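## Task

Take tube B, the one with the green cap standing in rack RK position C2, and seat it fully in mixer MX bore C6. Press the START key on the mixer, then keep the tube in that bore until the mixer's green top lamp turns off. Do not grip or unseat anyone else's tubes in their bores or wells. Every station must stay upright and flat on the bench mat. Nothing may depend on the robot holding it at the end. Finish by releasing the tube and pulling the gripper away.

## Robot and tools

Robot: one six-joint arm with a two-finger parallel gripper. Scene frame: origin on the table top below the arm base, +z up, +y to the left when facing along +x. The base can be slightly tilted relative to the table.

Bench layout: rack RK is closest to the base. Further back, left to right: spectrophotometer SP, magnet block MG, dry block DB, balance BAL, mixer MX. None are fastened, so they can slide or tip. On any station, row A is the row nearest its front and column 1 is leftmost as seen from the front. START is a key on the mixer's slanted front face. Touching or bumping the mixer's shaking block aborts the run and lights the red top lamp; press START again then. Pressing START while it runs has no effect. A placed tube must be pushed to the bottom of its bore. Loose items may occasionally get a brief shove from outside. Knocking anything off the table ends the scene.

Tool execute_actions. Argument actions is a list holding zero or one item. Empty list: no command, just reports the current state. An action item is {"rows": [...], "steps": n}: rows is 1 to 15 rows, steps 1 to 15 (default 15), each step 1/30 s; row k is used on step k and the final row repeats for remaining steps. A wait item is {"steps": n} with n up to 300; it returns once that many steps have elapsed since the previous result, thinking time included. Optional pictures (boolean) turns camera images on or off; by default they come with every result. A refused call sends nothing to the robot.

Each row is one list of 7 numbers for the single arm: waist, shoulder, elbow, wrist pitch, wrist yaw, wrist roll, then gripper opening. The six joint values are absolute target angles in radians, the same convention as the Joint positions line, not offsets. Stated ranges: waist -2.880 to 2.880, shoulder 0.000 to 3.142, elbow 0.000 to 3.019, wrist pitch -1.693 to 1.571, wrist yaw -1.571 to 1.571, wrist roll -2.094 to 2.094. True ends may differ by up to 0.019 rad either way. A call is refused when a target exceeds a stated end by more than 0.019 and is also further out than that joint's last reported angle. Targets beyond the real end get clipped to it, and a "joint sent to its limit" line may appear (possibly referring to an earlier action); its absence proves nothing. The opening is an absolute value on a -1 (closed) to +1 (fully open, 0.094 m between pads) scale.

Motion: each step the target fed to a joint stays within a fixed distance of its measured angle: waist 0.264, shoulder 0.32, elbow 0.276, wrist pitch 0.33, wrist yaw 0.186, wrist roll 0.522 rad. If targets would move the gripper more than 70 mm from where it is, all are pulled back proportionally. So far moves need several actions or waits. Tiny moves of a few mm may not move the hand at all. Between calls the arm keeps heading for the last row sent until it nearly stops or a step is HELD; after that only a new action moves it further. Fingers already moving keep moving.

Result lines: Joint positions and Joint velocities list the six joints (rad, rad/s) then the pad gap (m, m/s). grip_measured is the measured opening on the command scale; it may be off by about 1 mm, constant within a scene. To hold something, command an opening below grip_measured: about 0.03 lower is a firm grip, less lowers force. Pad force tops out near 50 to 62 N, lower on thin parts under about 2 mm, with a brief spike at first contact. HELD marks steps where your row was partly or fully not sent. "joint command not followed" means the clearance check altered or blocked targets (mounting blocks and posts count as the arm). Joint torques give each drive's total output in Joint positions order; they include offsets, scale errors, friction and noise, so read them as rough contact hints only. Holding loads heats motors even while you think; MOTOR HOT appears from 85 °C, and at 100 °C an OVER-TEMPERATURE FAULT drops the arm until it cools. Avoid long static loaded holds.

Cameras: cam_high, cam_low, cam_wrist, each 504x504, in that order in results. Calibration (K, distortion, T_world_to_cam in scene frame) is given for cam_high and cam_low; cam_wrist is a fisheye with no pose given. Fixed cameras can be off by a couple of degrees and several millimetres; results list changed numbers.

Tool zoom_image: camera (one of the three names) and region [x0, y0, x1, y1] in pixels of that camera's latest image, origin top-left, at most 504 by 504. Returns an enlarged view.

Tool finished_scene: scene is the current scene's number. Replying without any tool call ends everything.

Avoid: dropping or slipping tubes, slamming into stations, hard pushes, gripping other tubes, touching the mixer's shaking block during a run, tipping stations.

Each tool is called after "Request:" in YAML: its name, and indented under it one key for each argument.

## Session

Request:
execute_actions:
  actions: []

Scene clock: 0.00 s of 9600.00 s.
grip_measured=+1.000
Joint positions: [ 0.998  2.258  1.847 -1.05   0.252  2.02   0.094]
Joint velocities: [-0.015  0.005 -0.007 -0.007  0.051 -0.037  0.   ]
Joint torques (N m, as the arm reports them, + toward a larger angle): no reading

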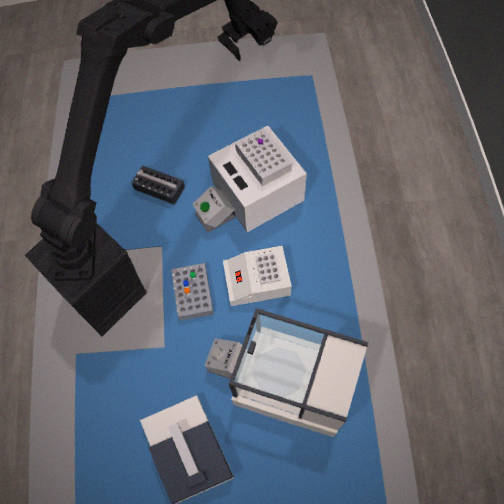

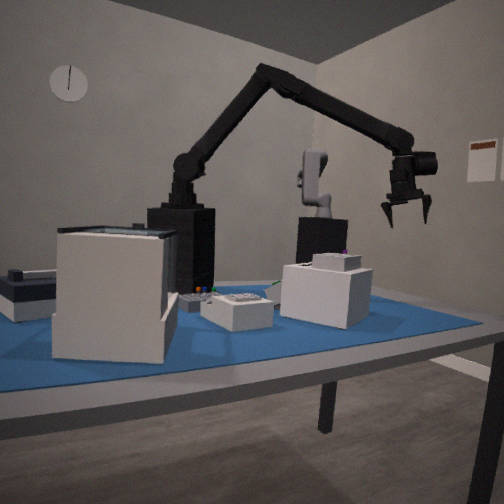

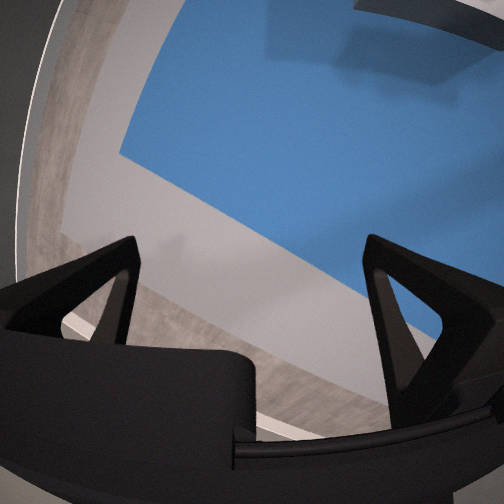

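Request:
zoom_image:
  camera: "cam_high"
  region: [150,110,330,330]

Region (150, 110, 330, 330) of cam_high's 504x504 image, scaled by 2.291, with more detail than that image has; it fills the left 412 columns of this view, and the rest is white.

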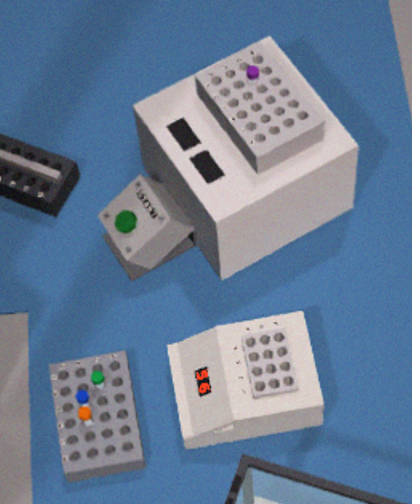

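Request:
execute_actions:
  actions:
    - {"rows":[[0.998,2.22,1.82,-1.05,0.24,1.9,0.9],[0.998,2.18,1.78,-1.04,0.23,1.8,0.8],[0.998,2.14,1.74,-1.04,0.22,1.7,0.7],[0.998,2.1,1.7,-1.03,0.2,1.6,0.6],[0.998,2.06,1.65,-1.02,0.18,1.5,0.5],[0.998,2.02,1.6,-1.01,0.16,1.4,0.4],[0.998,1.98,1.55,-1.0,0.14,1.3,0.3],[0.998,1.94,1.5,-0.99,0.12,1.2,0.2],[0.998,1.9,1.45,-0.98,0.1,1.1,0.1],[0.998,1.86,1.4,-0.97,0.08,1.0,0],[0.99,1.82,1.35,-0.96,0.06,0.9,-0.1],[0.98,1.78,1.3,-0.95,0.04,0.8,-0.2],[0.96,1.74,1.25,-0.94,0.02,0.7,-0.3],[0.94,1.7,1.2,-0.93,0,0.6,-0.4],[0.92,1.66,1.15,-0.92,0,0.5,-0.4]]}
  pictures: false

Request:
execute_actions:
  actions:
    - {"rows":[[0.89,1.63,1.1,-0.91,0,0.4,-0.4],[0.86,1.6,1.05,-0.9,0,0.3,-0.4],[0.83,1.57,1.0,-0.89,0,0.2,-0.4],[0.8,1.54,0.96,-0.88,0,0.1,-0.4],[0.77,1.51,0.92,-0.87,0,0,-0.4],[0.74,1.48,0.88,-0.86,0,0,-0.4],[0.71,1.45,0.84,-0.85,0,0,-0.4],[0.68,1.42,0.8,-0.84,0,0,-0.4],[0.65,1.4,0.76,-0.83,0,0,-0.4],[0.62,1.38,0.72,-0.82,0,0,-0.4],[0.59,1.36,0.68,-0.81,0,0,-0.4],[0.56,1.34,0.64,-0.8,0,0,-0.4],[0.53,1.32,0.6,-0.8,0,0,-0.4],[0.5,1.3,0.56,-0.8,0,0,-0.4],[0.47,1.28,0.52,-0.8,0,0,-0.4]]}
  pictures: false

Request:
execute_actions:
  actions:
    - {"rows":[[0.44,1.28,0.51,-0.79,0,0,-0.4],[0.41,1.285,0.5,-0.78,0,0,-0.4],[0.38,1.29,0.49,-0.77,0,0,-0.4],[0.35,1.3,0.48,-0.75,0,0,-0.4],[0.32,1.31,0.47,-0.73,0,0,-0.4],[0.29,1.32,0.46,-0.71,0,0,-0.4],[0.26,1.33,0.45,-0.69,0,0,-0.4],[0.23,1.34,0.44,-0.67,0,0,-0.4],[0.2,1.35,0.43,-0.65,0,0,-0.4],[0.17,1.36,0.42,-0.63,0,0,-0.4],[0.14,1.37,0.41,-0.61,0,0,-0.4],[0.11,1.38,0.4,-0.59,0,0,-0.4],[0.09,1.39,0.39,-0.57,0,0,-0.4],[0.07,1.4,0.38,-0.55,0,0,-0.4],[0.05,1.41,0.37,-0.53,0,0,-0.4]]}
  pictures: false

Request:
execute_actions:
  actions:
    - {"rows":[[0.05,1.43,0.37,-0.5,0,0,-0.4],[0.05,1.45,0.37,-0.48,0,0,-0.4],[0.05,1.47,0.37,-0.46,0,0,-0.4],[0.05,1.49,0.37,-0.44,0,0,-0.4],[0.05,1.51,0.37,-0.42,0,0,-0.4],[0.05,1.53,0.37,-0.4,0,0,-0.4],[0.05,1.55,0.37,-0.38,0,0,-0.4],[0.05,1.57,0.37,-0.36,0,0,-0.4],[0.05,1.59,0.37,-0.34,0,0,-0.4],[0.05,1.61,0.37,-0.32,0,0,-0.4],[0.05,1.63,0.37,-0.3,0,0,-0.4],[0.05,1.65,0.37,-0.28,0,0,-0.4],[0.05,1.665,0.37,-0.26,0,0,-0.4],[0.05,1.68,0.368,-0.245,0,0,-0.4]]}
  pictures: false

Request:
execute_actions:
  actions:
    - {"steps":15}

Scene clock: 12.60 s of 9600.00 s.
grip_measured=-0.387
Joint positions: [ 0.985  1.728  1.236 -0.954  0.006  0.909  0.029]
Joint velocities: [-0.269 -1.402 -1.302  0.315 -0.168 -2.747 -0.023]
Joint torques (N m, as the arm reports them, + toward a larger angle): [ -3.59 -15.6    8.15   0.61   0.04  -0.05]
Steps of this call (steps 1 to 363: nothing new was sent; steps 364 to 378: all 15 steps of this action). Readings (joint positions):
364: [0.998 2.257 1.843 -1.050 0.247 2.001]
365: [0.998 2.249 1.828 -1.047 0.239 1.966]
367: [0.998 2.210 1.760 -1.044 0.214 1.859]
371: [0.998 2.067 1.565 -1.023 0.137 1.556]
378: the state above

Scene clock: 13.10 s of 9600.00 s.
grip_measured=-0.398
Joint positions: [ 0.525  1.326  0.583 -0.82   0.001  0.055  0.028]
Joint velocities: [-0.796 -0.63  -1.087  0.1   -0.037 -0.33   0.001]
Joint torques (N m, as the arm reports them, + toward a larger angle): [ -1.43 -10.14   6.94   0.63  -0.13  -0.04]
Steps of this call (steps 1 to 15: all 15 steps of this action). Readings (joint positions):
1: [0.972 1.682 1.189 -0.944 0.001 0.811]
2: [0.952 1.639 1.142 -0.933 -0.000 0.713]
4: [0.894 1.569 1.049 -0.915 -0.000 0.524]
8: [0.735 1.473 0.870 -0.874 -0.000 0.222]
15: the state above

Scene clock: 13.60 s of 9600.00 s.
grip_measured=-0.398
Joint positions: [ 0.092  1.386  0.392 -0.581  0.001  0.012  0.028]
Joint velocities: [-0.65   0.308 -0.291  0.554 -0.051  0.022 -0.   ]
Joint torques (N m, as the arm reports them, + toward a larger angle): [-0.95 -7.74  4.79  0.33 -0.08 -0.12]
Steps of this call (steps 1 to 15: all 15 steps of this action). Readings (joint positions):
1: [0.497 1.307 0.548 -0.818 0.001 0.046]
2: [0.469 1.294 0.518 -0.817 0.001 0.039]
4: [0.409 1.288 0.481 -0.804 0.001 0.028]
8: [0.291 1.313 0.453 -0.727 0.001 0.018]
15: the state above

Scene clock: 14.10 s of 9600.00 s.
grip_measured=-0.398
Joint positions: [ 0.055  1.664  0.366 -0.281  0.001  0.011  0.028]
Joint velocities: [-0.005  0.405  0.002  0.339 -0.066 -0.066  0.   ]
Joint torques (N m, as the arm reports them, + toward a larger angle): [ -1.54 -10.38   2.65   0.31  -0.1   -0.1 ]
Steps of this call (steps 1 to 15: all 15 steps of this action). Readings (joint positions):
1: [0.073 1.397 0.381 -0.561 0.001 0.012]
2: [0.061 1.411 0.373 -0.540 0.001 0.012]
4: [0.055 1.447 0.366 -0.500 0.001 0.012]
8: [0.055 1.531 0.366 -0.414 0.001 0.011]
15: the state above

Scene clock: 14.60 s of 9600.00 s.
grip_measured=-0.398
Joint positions: [ 0.055  1.683  0.366 -0.262  0.001  0.011  0.028]
Joint velocities: [ 0.024 -0.005  0.002 -0.007 -0.007 -0.051 -0.   ]
Joint torques (N m, as the arm reports them, + toward a larger angle): [-1.41 -9.9   2.43  0.63 -0.09 -0.1 ]
Steps of this call (steps 1 to 15: the robot went on to your last target). Readings (joint positions):
1: [0.055 1.675 0.366 -0.273 0.001 0.011]
2: [0.055 1.681 0.366 -0.269 0.001 0.011]
4: [0.055 1.683 0.366 -0.265 0.001 0.011]
8: [0.055 1.683 0.366 -0.262 0.001 0.011]
15: the state above

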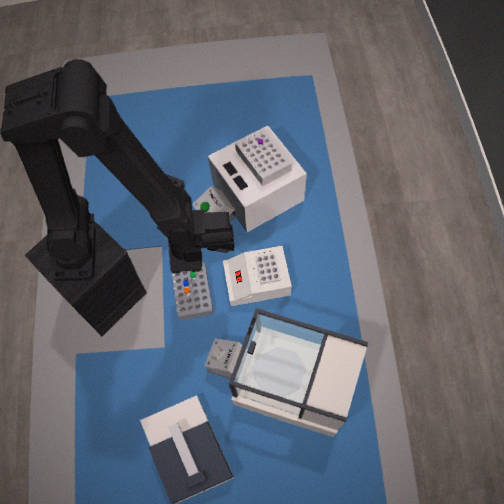

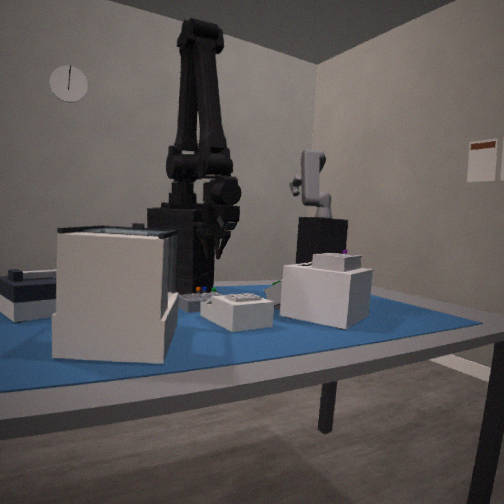

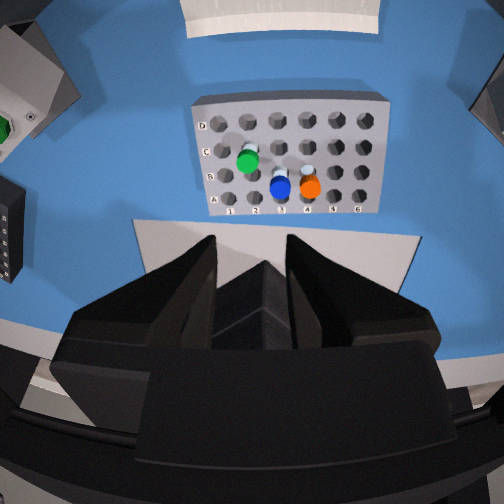

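Request:
execute_actions:
  actions:
    - {"rows":[[0.06,1.70,0.39,-0.24,0,0,-0.4],[0.064,1.72,0.4,-0.225,0,0,-0.4],[0.068,1.74,0.41,-0.21,0,0,-0.4],[0.072,1.76,0.415,-0.195,0,0,-0.4],[0.072,1.78,0.42,-0.18,0,0,-0.4],[0.072,1.8,0.425,-0.165,0,0,-0.4],[0.072,1.82,0.43,-0.15,0,0,-0.4],[0.072,1.84,0.435,-0.135,0,0,-0.4],[0.072,1.86,0.44,-0.12,0,0,-0.4],[0.072,1.88,0.445,-0.105,0,0,-0.4],[0.072,1.9,0.449,-0.09,0,0,-0.4],[0.072,1.91,0.451,-0.08,0,0,-0.4],[0.072,1.92,0.452,-0.068,0,0,-0.4]]}
  pictures: false

Request:
execute_actions:
  actions:
    - {"steps":12}

Scene clock: 19.87 s of 9600.00 s.
grip_measured=-0.398
Joint positions: [ 0.055  1.917  0.446 -0.091  0.001  0.01   0.028]
Joint velocities: [-0.005  0.171  0.002  0.12   0.007  0.007  0.   ]
Joint torques (N m, as the arm reports them, + toward a larger angle): [  0.64 -12.59   1.59   0.49  -0.1   -0.1 ]
Steps of this call (steps 1 to 15: the robot went on to your last target; steps 16 to 143: nothing new was sent; steps 144 to 158: all 15 steps of this action). Readings (joint positions):
144: [0.055 1.684 0.366 -0.261 0.001 0.011]
145: [0.055 1.687 0.368 -0.257 0.001 0.011]
147: [0.055 1.711 0.379 -0.238 0.001 0.011]
151: [0.055 1.796 0.415 -0.179 0.001 0.010]
158: the state above

Scene clock: 20.27 s of 9600.00 s.
grip_measured=-0.398
Joint positions: [ 0.055  1.922  0.446 -0.085  0.001  0.01   0.028]
Joint velocities: [-0.015 -0.015  0.017  0.002 -0.022  0.007  0.   ]
Joint torques (N m, as the arm reports them, + toward a larger angle): [  0.71 -11.76   1.46   0.67  -0.1   -0.09]
Steps of this call (steps 1 to 12: the robot went on to your last target). Readings (joint positions):
1: [0.055 1.921 0.446 -0.089 0.001 0.010]
2: [0.055 1.922 0.446 -0.089 0.001 0.010]
4: [0.055 1.922 0.446 -0.086 0.001 0.010]
8: [0.055 1.922 0.446 -0.085 0.001 0.010]
12: the state above

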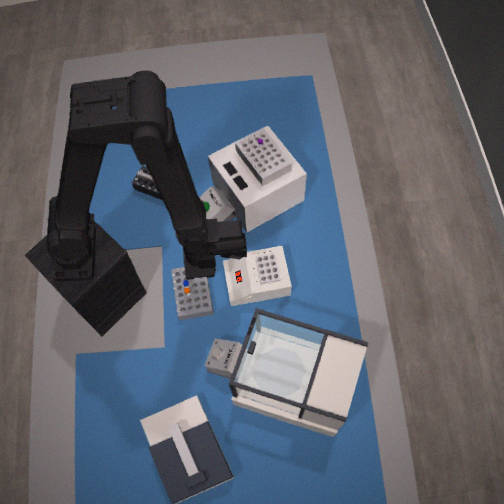

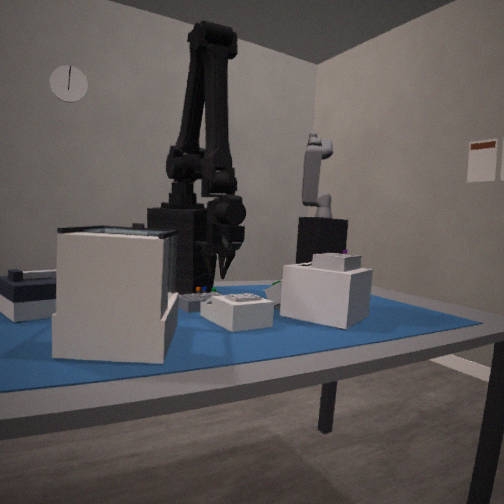

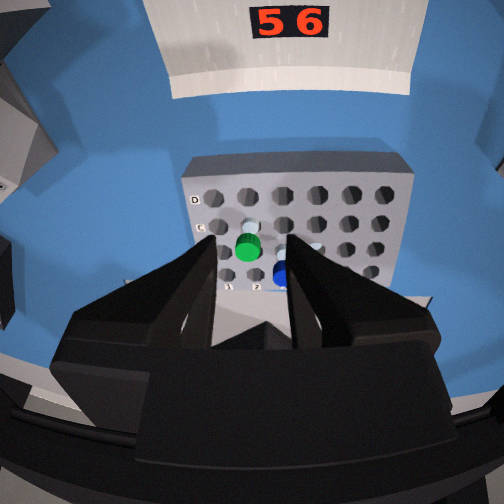

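Request:
execute_actions:
  actions:
    - {"rows":[[0.075,1.92,0.44,-0.066,0,0,-0.45],[0.078,1.92,0.435,-0.064,0,0,-0.5],[0.081,1.92,0.43,-0.062,0,0,-0.5],[0.083,1.92,0.424,-0.06,0,0,-0.5]]}

Scene clock: 23.90 s of 9600.00 s.
grip_measured=-0.498
Joint positions: [ 0.068  1.922  0.426 -0.077  0.001  0.01   0.024]
Joint velocities: [-0.015 -0.005  0.007  0.007 -0.037 -0.022 -0.001]
Joint torques (N m, as the arm reports them, + toward a larger angle): [  0.83 -11.73   0.69   0.63  -0.09  -0.08]
Steps of this call (steps 1 to 15: the robot went on to your last target; steps 16 to 94: nothing new was sent; steps 95 to 109: all 15 steps of this action). Readings (joint positions):
95: [0.055 1.922 0.446 -0.085 0.001 0.010]
96: [0.057 1.922 0.445 -0.084 0.001 0.010]
98: [0.060 1.922 0.441 -0.079 0.001 0.010]
102: [0.068 1.922 0.428 -0.077 0.001 0.010]
109: the state above

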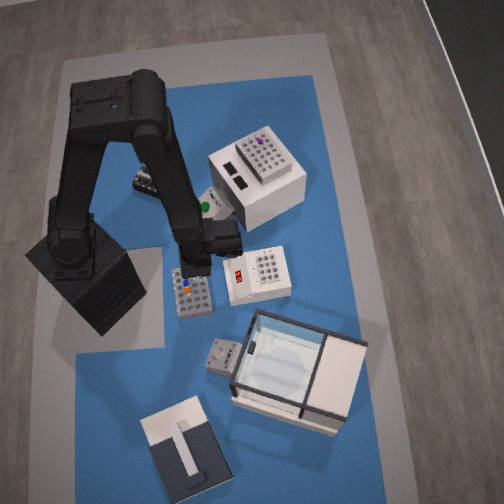

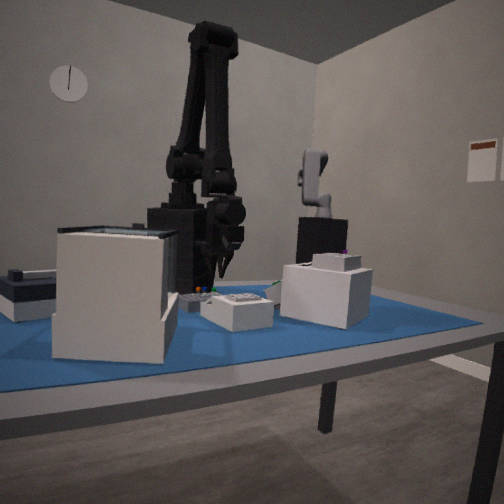

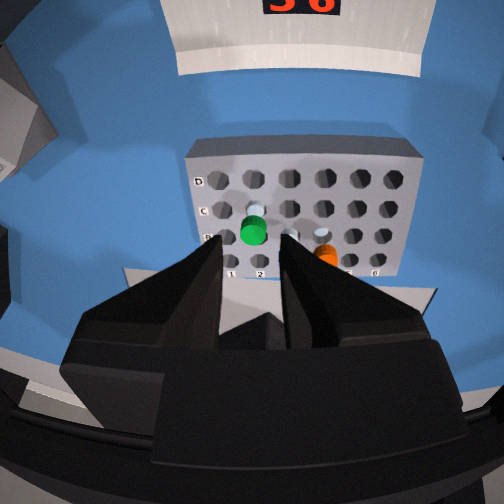

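Request:
execute_actions:
  actions:
    - {"rows":[[0.08,1.93,0.43,-0.05,0,0,-0.53],[0.08,1.94,0.432,-0.042,0,0,-0.56],[0.08,1.95,0.434,-0.034,0,0,-0.56],[0.08,1.96,0.436,-0.026,0,0,-0.56],[0.08,1.97,0.438,-0.018,0,0,-0.56],[0.08,1.98,0.44,-0.008,0,0,-0.56],[0.08,1.991,0.441,0.002,0,0,-0.56]]}

Scene clock: 27.23 s of 9600.00 s.
grip_measured=-0.558
Joint positions: [ 0.068  1.989  0.437 -0.015  0.001  0.01   0.021]
Joint velocities: [ 0.005  0.005 -0.002 -0.002  0.022 -0.066 -0.   ]
Joint torques (N m, as the arm reports them, + toward a larger angle): [  0.51 -11.73   0.65   0.64  -0.1   -0.09]
Steps of this call (steps 1 to 15: the robot went on to your last target; steps 16 to 85: nothing new was sent; steps 86 to 100: all 15 steps of this action). Readings (joint positions):
86: [0.068 1.922 0.426 -0.075 0.001 0.010]
87: [0.068 1.923 0.426 -0.071 0.001 0.010]
89: [0.068 1.931 0.427 -0.056 0.001 0.010]
93: [0.068 1.970 0.435 -0.024 0.001 0.010]
100: the state above

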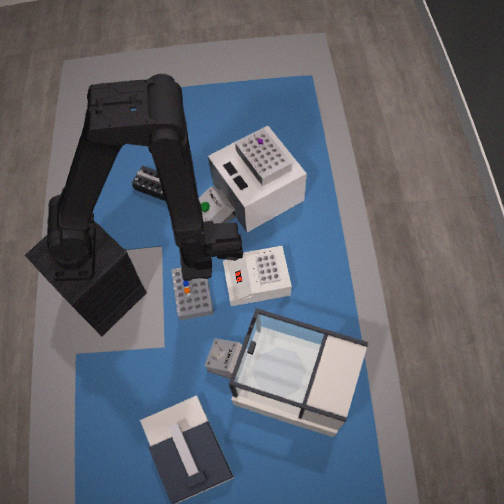

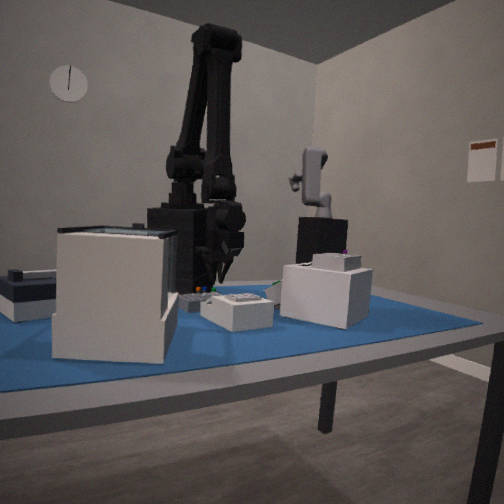

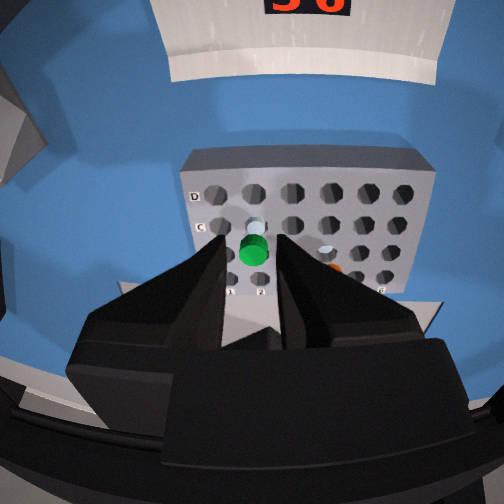

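Request:
zoom_image:
  camera: "cam_low"
  region: [180,240,260,310]

Region (180, 240, 260, 310) of cam_low's 504x504 image, scaled by 6.300, with more detail than that image has; it fills the top 441 rows of this view, and the rest is white.

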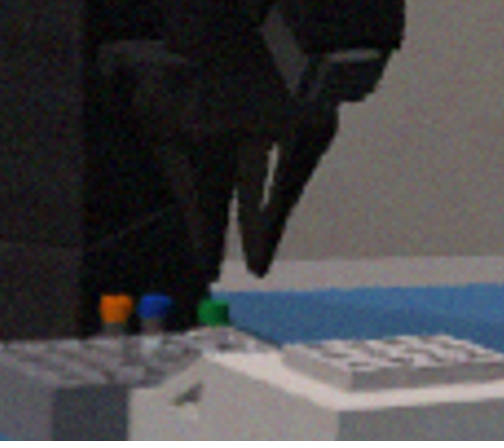

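Request:
execute_actions:
  actions:
    - {"rows":[[0.08,1.991,0.43,0.008,0,0,-0.56],[0.08,1.991,0.425,0.014,0,0,-0.56],[0.08,1.991,0.42,0.018,0,0,-0.56],[0.08,1.991,0.416,0.02,0,0,-0.56]]}

Request:
zoom_image:
  camera: "cam_low"
  region: [180,240,260,310]

Scene clock: 32.43 s of 9600.00 s.
grip_measured=-0.558
Joint positions: [0.068 1.989 0.42  0.002 0.001 0.01  0.021]
Joint velocities: [-0.005  0.005  0.002  0.012 -0.051 -0.037  0.   ]
Joint torques (N m, as the arm reports them, + toward a larger angle): [  0.43 -11.17  -0.22   0.63  -0.1   -0.08]
Steps of this call (steps 1 to 15: the robot went on to your last target; steps 16 to 141: nothing new was sent; steps 142 to 156: all 15 steps of this action). Readings (joint positions):
142: [0.068 1.989 0.437 -0.014 0.001 0.010]
143: [0.068 1.989 0.436 -0.011 0.001 0.010]
145: [0.068 1.989 0.432 -0.002 0.001 0.010]
149: [0.068 1.989 0.423 0.002 0.001 0.010]
156: the state above

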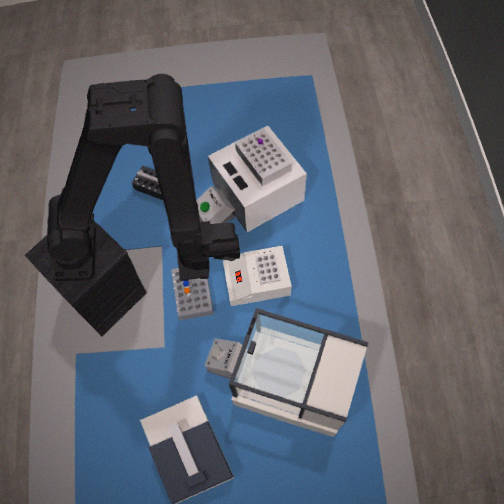

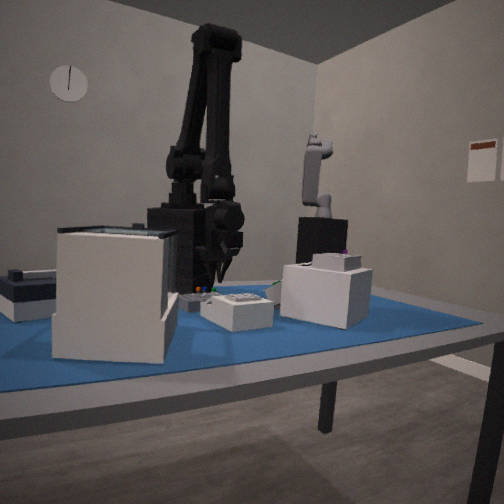

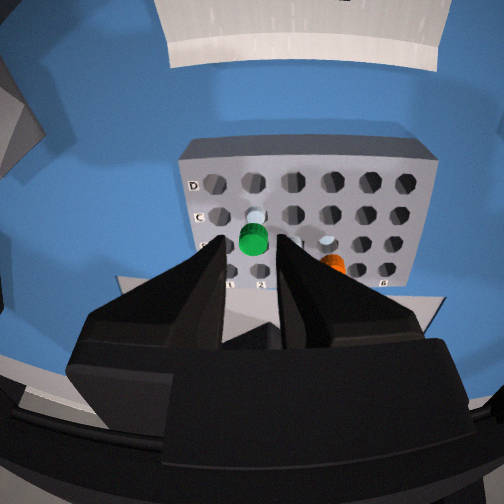

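Region (180, 240, 260, 310) of cam_low's 504x504 image, scaled by 6.300, with more detail than that image has; it fills the top 441 rows of this view, and the rest is white.

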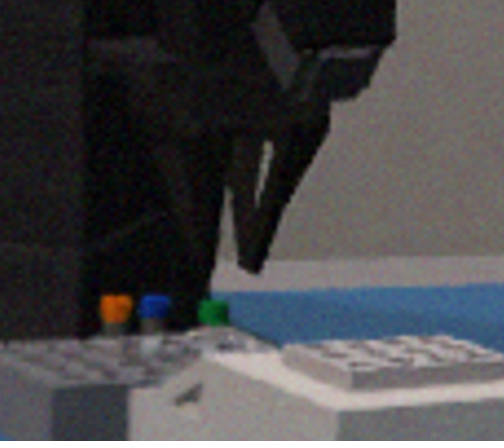

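Request:
execute_actions:
  actions:
    - {"rows":[[0.08,2.0,0.418,0.028,0,0,-0.56],[0.08,2.01,0.42,0.036,0,0,-0.56],[0.08,2.02,0.423,0.044,0,0,-0.56],[0.08,2.03,0.426,0.052,0,0,-0.56],[0.08,2.04,0.429,0.06,0,0,-0.56],[0.08,2.048,0.431,0.066,0,0,-0.56],[0.08,2.054,0.432,0.07,0,0,-0.56]]}

Request:
zoom_image:
  camera: "cam_low"
  region: [180,240,260,310]

Scene clock: 36.03 s of 9600.00 s.
grip_measured=-0.558
Joint positions: [0.068 2.052 0.427 0.053 0.001 0.01  0.021]
Joint velocities: [-0.005 -0.005  0.007  0.002 -0.081  0.022 -0.001]
Joint torques (N m, as the arm reports them, + toward a larger angle): [  0.18 -11.53   0.01   0.69  -0.09  -0.08]
Steps of this call (steps 1 to 15: the robot went on to your last target; steps 16 to 93: nothing new was sent; steps 94 to 108: all 15 steps of this action). Readings (joint positions):
94: [0.068 1.989 0.420 0.004 0.001 0.010]
95: [0.068 1.991 0.420 0.008 0.001 0.010]
97: [0.068 2.000 0.420 0.023 0.001 0.010]
101: [0.068 2.038 0.427 0.047 0.001 0.010]
108: the state above

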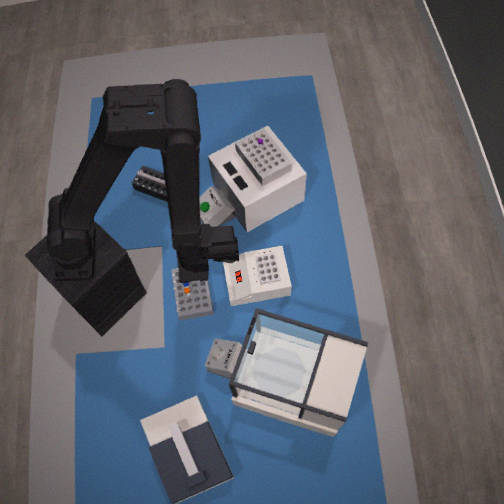

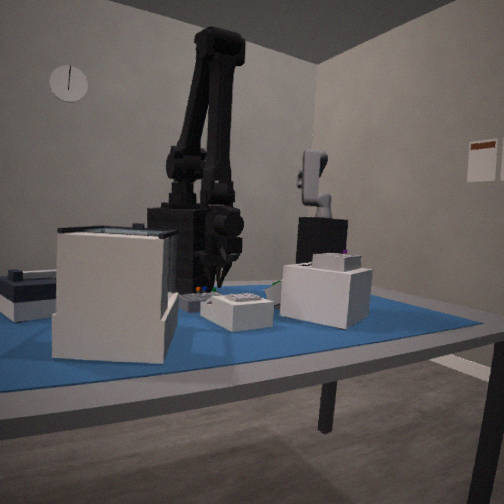

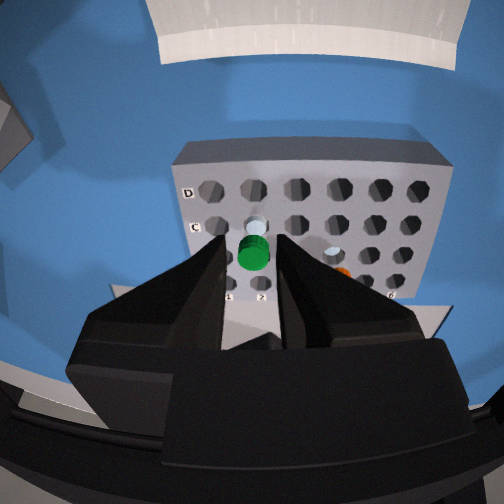

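Region (180, 240, 260, 310) of cam_low's 504x504 image, scaled by 6.300, with more detail than that image has; it fills the top 441 rows of this view, and the rest is white.

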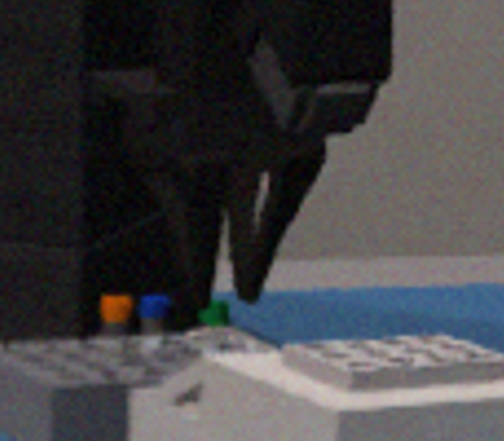

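Request:
execute_actions:
  actions:
    - {"rows":[[0.08,2.06,0.424,0.078,0,0,-0.56],[0.08,2.068,0.422,0.086,0,0,-0.56],[0.08,2.076,0.421,0.094,0,0,-0.56],[0.08,2.084,0.421,0.102,0,0,-0.56],[0.08,2.092,0.421,0.11,0,0,-0.56],[0.08,2.1,0.421,0.118,0,0,-0.56]]}

Request:
zoom_image:
  camera: "cam_low"
  region: [180,240,260,310]

Scene clock: 39.47 s of 9600.00 s.
grip_measured=-0.558
Joint positions: [0.068 2.096 0.427 0.101 0.001 0.01  0.021]
Joint velocities: [-0.015  0.005 -0.002  0.012 -0.037  0.022 -0.   ]
Joint torques (N m, as the arm reports them, + toward a larger angle): [  0.38 -11.58  -1.15   0.67  -0.1   -0.09]
Steps of this call (steps 1 to 15: the robot went on to your last target; steps 16 to 88: nothing new was sent; steps 89 to 103: all 15 steps of this action). Readings (joint positions):
89: [0.068 2.052 0.427 0.055 0.001 0.010]
90: [0.068 2.052 0.427 0.059 0.001 0.010]
92: [0.068 2.059 0.427 0.073 0.001 0.010]
96: [0.068 2.087 0.427 0.097 0.001 0.010]
103: the state above

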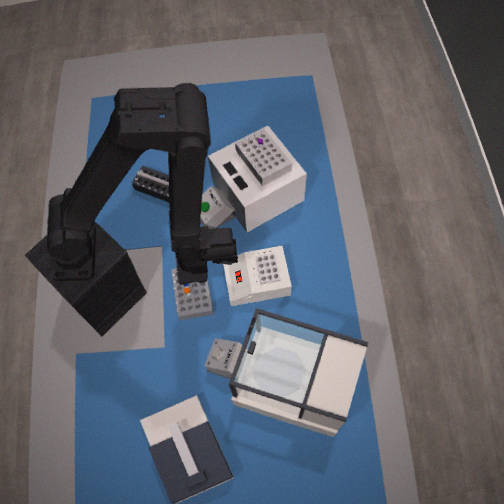

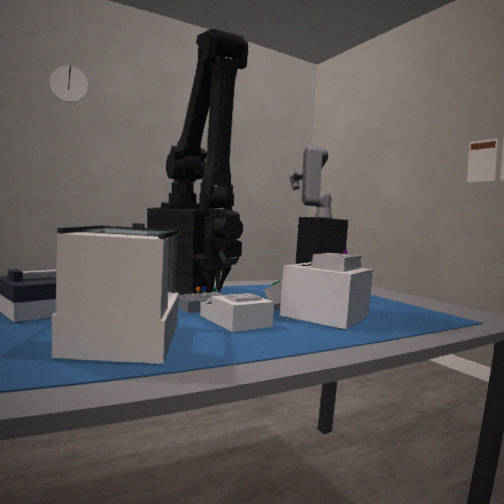

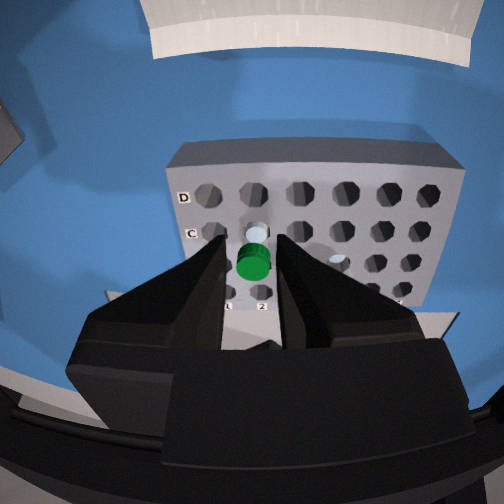

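Region (180, 240, 260, 310) of cam_low's 504x504 image, scaled by 6.300, with more detail than that image has; it fills the top 441 rows of this view, and the rest is white.

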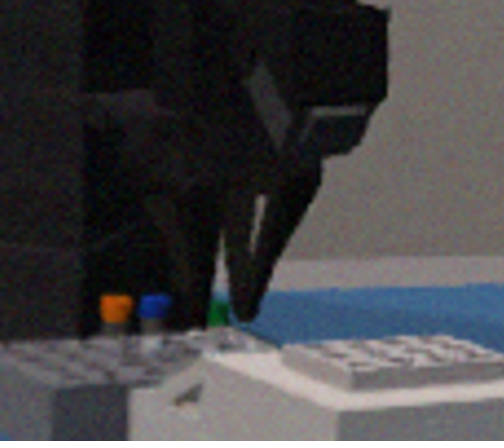

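Request:
execute_actions:
  actions:
    - {"rows":[[0.08,2.1,0.417,0.12,0,0,-0.56],[0.08,2.1,0.414,0.122,0,0,-0.56],[0.08,2.1,0.412,0.123,0,0,-0.56],[0.08,2.1,0.412,0.123,0,0,-0.56],[0.08,2.1,0.412,0.123,0,0,-0.56],[0.08,2.1,0.412,0.123,0,0,-0.56],[0.08,2.1,0.412,0.123,0,0,-0.6],[0.08,2.1,0.412,0.123,0,0,-0.65],[0.08,2.1,0.412,0.123,0,0,-0.7],[0.08,2.1,0.412,0.123,0,0,-0.74],[0.08,2.1,0.412,0.123,0,0,-0.77],[0.08,2.1,0.412,0.123,0,0,-0.79],[0.08,2.1,0.412,0.123,0,0,-0.81]]}

Scene clock: 43.00 s of 9600.00 s.
grip_measured=-0.778
Joint positions: [0.068 2.096 0.423 0.106 0.001 0.01  0.01 ]
Joint velocities: [-0.005 -0.015 -0.007  0.002  0.037  0.007  0.   ]
Joint torques (N m, as the arm reports them, + toward a larger angle): [  0.39 -11.58  -1.55   0.65  -0.1   -0.08]
Steps of this call (steps 1 to 15: the robot went on to your last target; steps 16 to 91: nothing new was sent; steps 92 to 106: all 15 steps of this action). Readings (joint positions):
92: [0.068 2.096 0.427 0.101 0.001 0.010]
93: [0.068 2.096 0.427 0.102 0.001 0.010]
95: [0.068 2.096 0.426 0.105 0.001 0.010]
99: [0.068 2.096 0.424 0.106 0.001 0.010]
106: the state above

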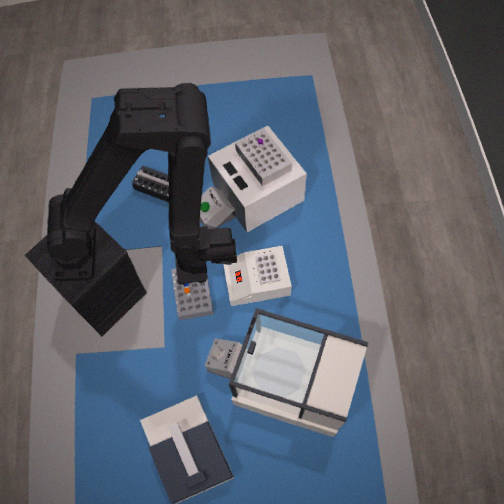

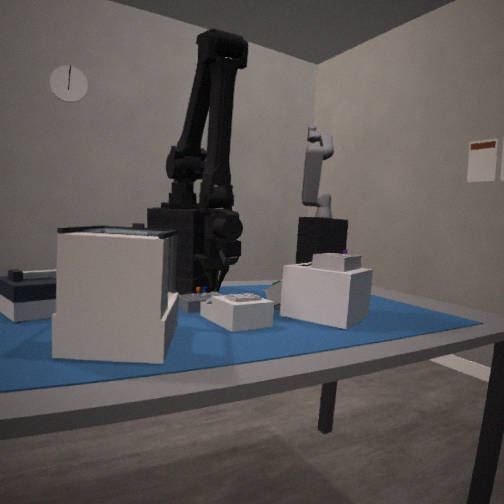

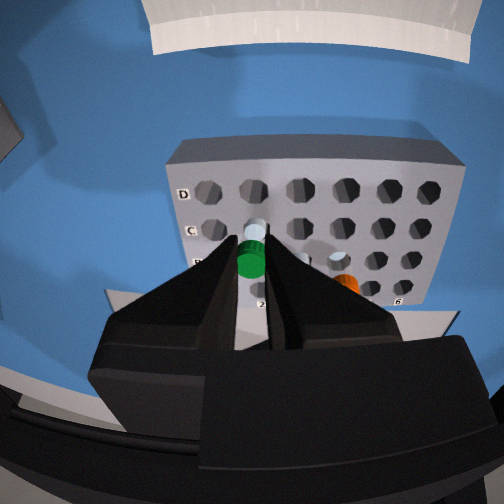

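Request:
execute_actions:
  actions:
    - {"rows":[[0.08,2.085,0.412,0.095,0,0,-0.81],[0.081,2.072,0.409,0.078,0,0,-0.81],[0.082,2.06,0.406,0.069,0,0,-0.81],[0.083,2.048,0.404,0.06,0,0,-0.81],[0.084,2.036,0.401,0.051,0,0,-0.81],[0.085,2.024,0.398,0.042,0,0,-0.81],[0.086,2.012,0.396,0.033,0,0,-0.81],[0.087,2.0,0.393,0.024,0,0,-0.81],[0.088,1.988,0.39,0.015,0,0,-0.81],[0.089,1.976,0.388,0.006,0,0,-0.81],[0.09,1.964,0.385,-0.003,0,0,-0.81],[0.091,1.952,0.383,-0.013,0,0,-0.81],[0.092,1.94,0.381,-0.023,0,0,-0.81],[0.093,1.928,0.379,-0.033,0,0,-0.81],[0.094,1.916,0.377,-0.043,0,0,-0.81]]}
  pictures: false

Request:
execute_actions:
  actions:
    - {"rows":[[0.095,1.9,0.374,-0.056,0,0,-0.81],[0.095,1.885,0.372,-0.069,0,0,-0.81],[0.095,1.87,0.369,-0.082,0,0,-0.81],[0.095,1.855,0.367,-0.095,0,0,-0.81],[0.095,1.84,0.364,-0.108,0,0,-0.81],[0.095,1.82,0.362,-0.125,0,0,-0.81],[0.095,1.8,0.36,-0.143,0,0,-0.81],[0.095,1.78,0.358,-0.161,0,0,-0.81],[0.095,1.76,0.356,-0.18,0,0,-0.81],[0.095,1.73,0.356,-0.21,0,0,-0.81],[0.095,1.7,0.356,-0.24,0,0,-0.81],[0.095,1.67,0.356,-0.27,0,0,-0.81],[0.095,1.64,0.356,-0.3,0,0,-0.81],[0.095,1.61,0.356,-0.33,0,0,-0.81],[0.095,1.58,0.356,-0.36,0,0,-0.81]]}

Request:
zoom_image:
  camera: "cam_high"
  region: [220,115,320,215]

Scene clock: 51.60 s of 9600.00 s.
grip_measured=-0.778
Joint positions: [ 0.076  1.949  0.387 -0.009  0.001  0.01   0.01 ]
Joint velocities: [ 0.015 -0.337 -0.066 -0.3    0.007 -0.007  0.   ]
Joint torques (N m, as the arm reports them, + toward a larger angle): [  0.54 -12.71  -0.36  -0.45  -0.11  -0.08]
Steps of this call (steps 1 to 15: the robot went on to your last target; steps 16 to 243: nothing new was sent; steps 244 to 258: all 15 steps of this action). Readings (joint positions):
244: [0.068 2.096 0.423 0.106 0.001 0.010]
245: [0.068 2.096 0.423 0.103 0.001 0.010]
247: [0.068 2.087 0.423 0.091 0.001 0.010]
251: [0.069 2.040 0.411 0.057 0.001 0.010]
258: the state above

Scene clock: 52.10 s of 9600.00 s.
grip_measured=-0.778
Joint positions: [ 0.079  1.646  0.36  -0.291  0.001  0.01   0.01 ]
Joint velocities: [ 0.015 -0.943  0.002 -0.847  0.051 -0.007 -0.002]
Joint torques (N m, as the arm reports them, + toward a larger angle): [  0.57 -10.61   2.16  -0.23  -0.09  -0.08]
Steps of this call (steps 1 to 15: all 15 steps of this action). Readings (joint positions):
1: [0.077 1.937 0.385 -0.020 0.001 0.010]
2: [0.078 1.925 0.382 -0.031 0.001 0.010]
4: [0.079 1.897 0.377 -0.056 0.001 0.010]
8: [0.079 1.830 0.366 -0.115 0.001 0.010]
15: the state above

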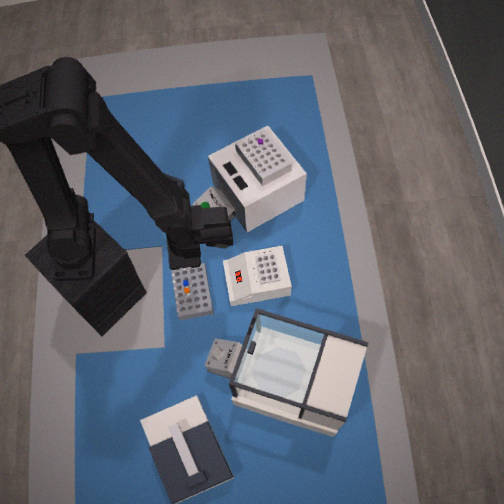

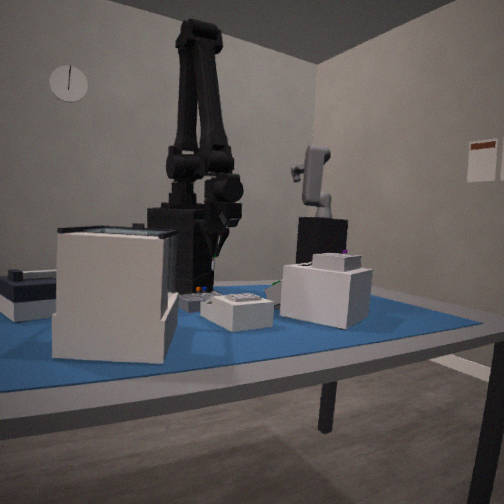

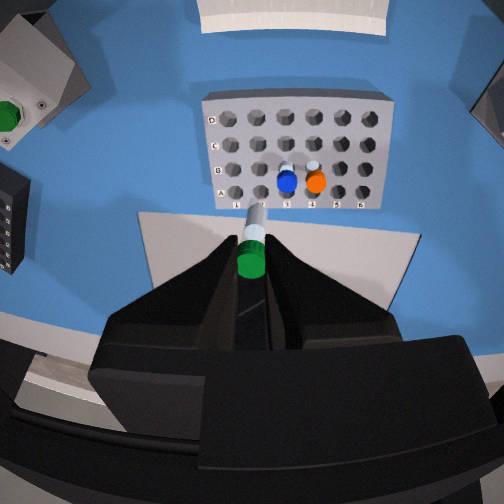

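Region (220, 115, 320, 215) of cam_high's 504x504 image, scaled by 5.040, with more detail than that image has.

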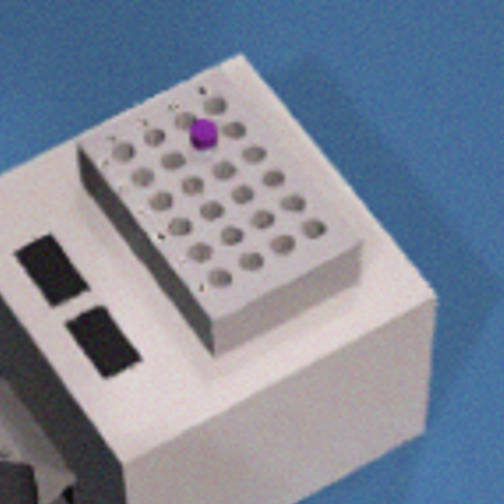

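Request:
execute_actions:
  actions:
    - {"rows":[[0.1,1.56,0.36,-0.385,0,0,-0.81],[0.11,1.54,0.365,-0.41,0,0,-0.81],[0.12,1.52,0.37,-0.435,0,0,-0.81],[0.13,1.5,0.375,-0.46,0,0,-0.81],[0.14,1.48,0.38,-0.485,0,0,-0.81],[0.15,1.46,0.39,-0.515,0,0,-0.81],[0.17,1.44,0.4,-0.545,0,0,-0.81],[0.19,1.42,0.41,-0.575,0,0,-0.81],[0.21,1.4,0.425,-0.61,0,0,-0.81],[0.23,1.38,0.44,-0.645,0,0,-0.81],[0.25,1.36,0.455,-0.68,0,0,-0.81],[0.27,1.34,0.47,-0.715,0,0,-0.81],[0.29,1.32,0.485,-0.75,0,0,-0.81],[0.31,1.31,0.5,-0.78,0,0,-0.81],[0.33,1.3,0.52,-0.81,0,0,-0.81]]}
  pictures: false

Request:
execute_actions:
  actions:
    - {"rows":[[0.35,1.3,0.54,-0.83,0,0,-0.81],[0.37,1.31,0.56,-0.84,0,0,-0.81],[0.39,1.32,0.58,-0.85,0,0,-0.81],[0.41,1.335,0.6,-0.855,0,0,-0.81],[0.43,1.35,0.625,-0.86,0,0,-0.81],[0.45,1.375,0.65,-0.86,0,0,-0.81],[0.465,1.4,0.675,-0.86,0,0,-0.81],[0.48,1.425,0.7,-0.86,0,0,-0.81],[0.49,1.45,0.725,-0.86,0,0,-0.81],[0.495,1.475,0.75,-0.86,0,0,-0.81],[0.495,1.5,0.775,-0.86,0,0,-0.81],[0.495,1.525,0.8,-0.86,0,0,-0.81],[0.495,1.55,0.825,-0.86,0,0,-0.81],[0.495,1.575,0.85,-0.86,0,0,-0.81],[0.495,1.6,0.875,-0.86,0,0,-0.81]]}
  pictures: false

Request:
execute_actions:
  actions:
    - {"rows":[[0.495,1.625,0.9,-0.86,0,0,-0.81],[0.495,1.65,0.925,-0.86,0,0,-0.81],[0.495,1.675,0.95,-0.855,0,0,-0.81],[0.495,1.7,0.975,-0.85,0,0,-0.81],[0.495,1.725,1.0,-0.845,0,0,-0.81],[0.495,1.75,1.025,-0.84,0,0,-0.81],[0.495,1.775,1.05,-0.835,0,0,-0.81],[0.495,1.8,1.075,-0.83,0,0,-0.81],[0.495,1.825,1.1,-0.825,0,0,-0.81],[0.495,1.85,1.12,-0.82,0,0,-0.81],[0.495,1.87,1.14,-0.815,0,0,-0.81],[0.495,1.89,1.155,-0.81,0,0,-0.81],[0.495,1.91,1.165,-0.805,0,0,-0.81],[0.495,1.92,1.175,-0.8,0,0,-0.81],[0.495,1.93,1.18,-0.8,0,0,-0.81]]}
  pictures: false

Request:
execute_actions:
  actions:
    - {"steps":20}

Scene clock: 65.47 s of 9600.00 s.
grip_measured=-0.778
Joint positions: [ 0.283  1.329  0.459 -0.736  0.001  0.01   0.01 ]
Joint velocities: [ 0.581 -0.464  0.491 -0.911 -0.007  0.022 -0.001]
Joint torques (N m, as the arm reports them, + toward a larger angle): [-0.66 -8.3   8.25 -0.21 -0.11 -0.08]
Steps of this call (steps 1 to 30: the robot went on to your last target; steps 31 to 386: nothing new was sent; steps 387 to 401: all 15 steps of this action). Readings (joint positions):
387: [0.080 1.572 0.359 -0.350 0.001 0.010]
388: [0.081 1.570 0.359 -0.362 0.001 0.010]
390: [0.094 1.554 0.359 -0.403 0.001 0.010]
394: [0.142 1.473 0.365 -0.508 0.001 0.010]
401: the state above

Scene clock: 65.97 s of 9600.00 s.
grip_measured=-0.778
Joint positions: [ 0.489  1.553  0.799 -0.846  0.001  0.009  0.01 ]
Joint velocities: [-0.005  0.737  0.691  0.002  0.051  0.037 -0.001]
Joint torques (N m, as the arm reports them, + toward a larger angle): [ -0.06 -12.72   9.65  -0.48  -0.13  -0.09]
Steps of this call (steps 1 to 15: all 15 steps of this action). Readings (joint positions):
1: [0.303 1.316 0.476 -0.765 0.001 0.010]
2: [0.323 1.308 0.495 -0.788 0.001 0.010]
4: [0.362 1.309 0.532 -0.820 0.001 0.010]
8: [0.439 1.364 0.620 -0.844 0.001 0.010]
15: the state above

Scene clock: 66.47 s of 9600.00 s.
grip_measured=-0.778
Joint positions: [ 0.489  1.904  1.139 -0.818  0.001  0.009  0.01 ]
Joint velocities: [-0.005  0.357  0.364  0.012 -0.037 -0.037 -0.   ]
Joint torques (N m, as the arm reports them, + toward a larger angle): [  0.09 -18.41   8.37   0.8   -0.13  -0.08]
Steps of this call (steps 1 to 15: all 15 steps of this action). Readings (joint positions):
1: [0.489 1.579 0.823 -0.846 0.001 0.009]
2: [0.489 1.603 0.847 -0.846 0.001 0.009]
4: [0.489 1.653 0.896 -0.846 0.001 0.009]
8: [0.489 1.751 0.997 -0.846 0.001 0.009]
15: the state above

Scene clock: 67.13 s of 9600.00 s.
grip_measured=-0.778
Joint positions: [ 0.489  1.913  1.16  -0.811  0.001  0.009  0.01 ]
Joint velocities: [ 0.015 -0.005  0.007 -0.012  0.051 -0.022 -0.   ]
Joint torques (N m, as the arm reports them, + toward a larger angle): [  0.77 -16.88   8.47   0.46  -0.1   -0.09]
Steps of this call (steps 1 to 20: the robot went on to your last target). Readings (joint positions):
1: [0.489 1.907 1.150 -0.818 0.001 0.009]
2: [0.489 1.908 1.157 -0.814 0.001 0.009]
4: [0.489 1.909 1.160 -0.811 0.001 0.009]
8: [0.489 1.913 1.160 -0.811 0.001 0.009]
20: the state above

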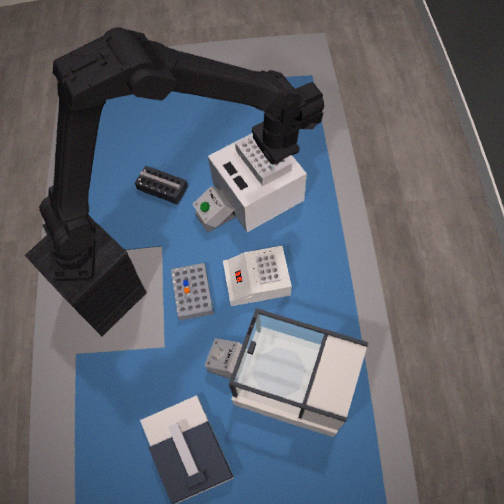

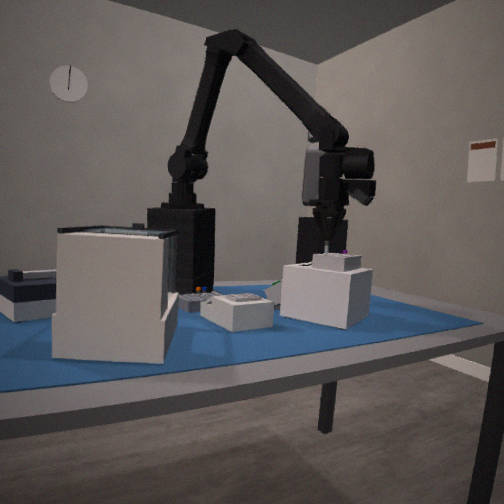

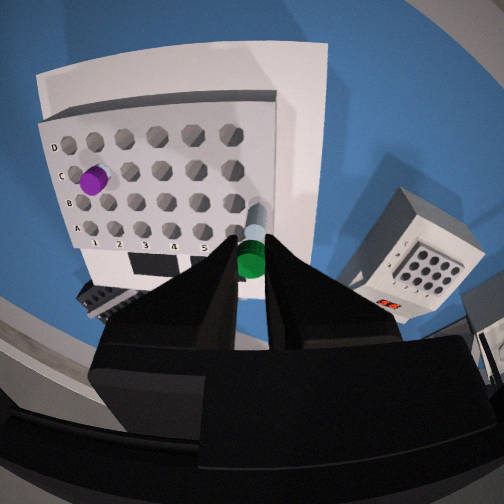

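Request:
zoom_image:
  camera: "cam_low"
  region: [290,200,380,280]

Region (290, 200, 380, 280) of cam_low's 504x504 image, scaled by 5.600, with more detail than that image has.

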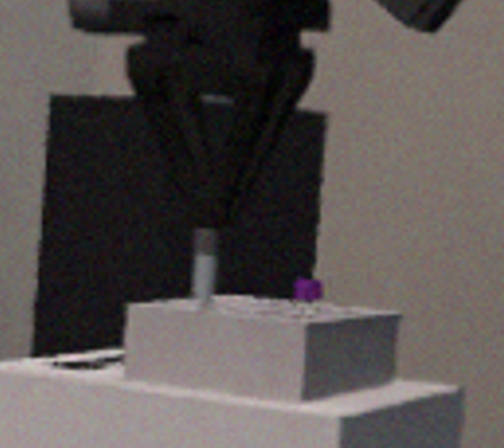

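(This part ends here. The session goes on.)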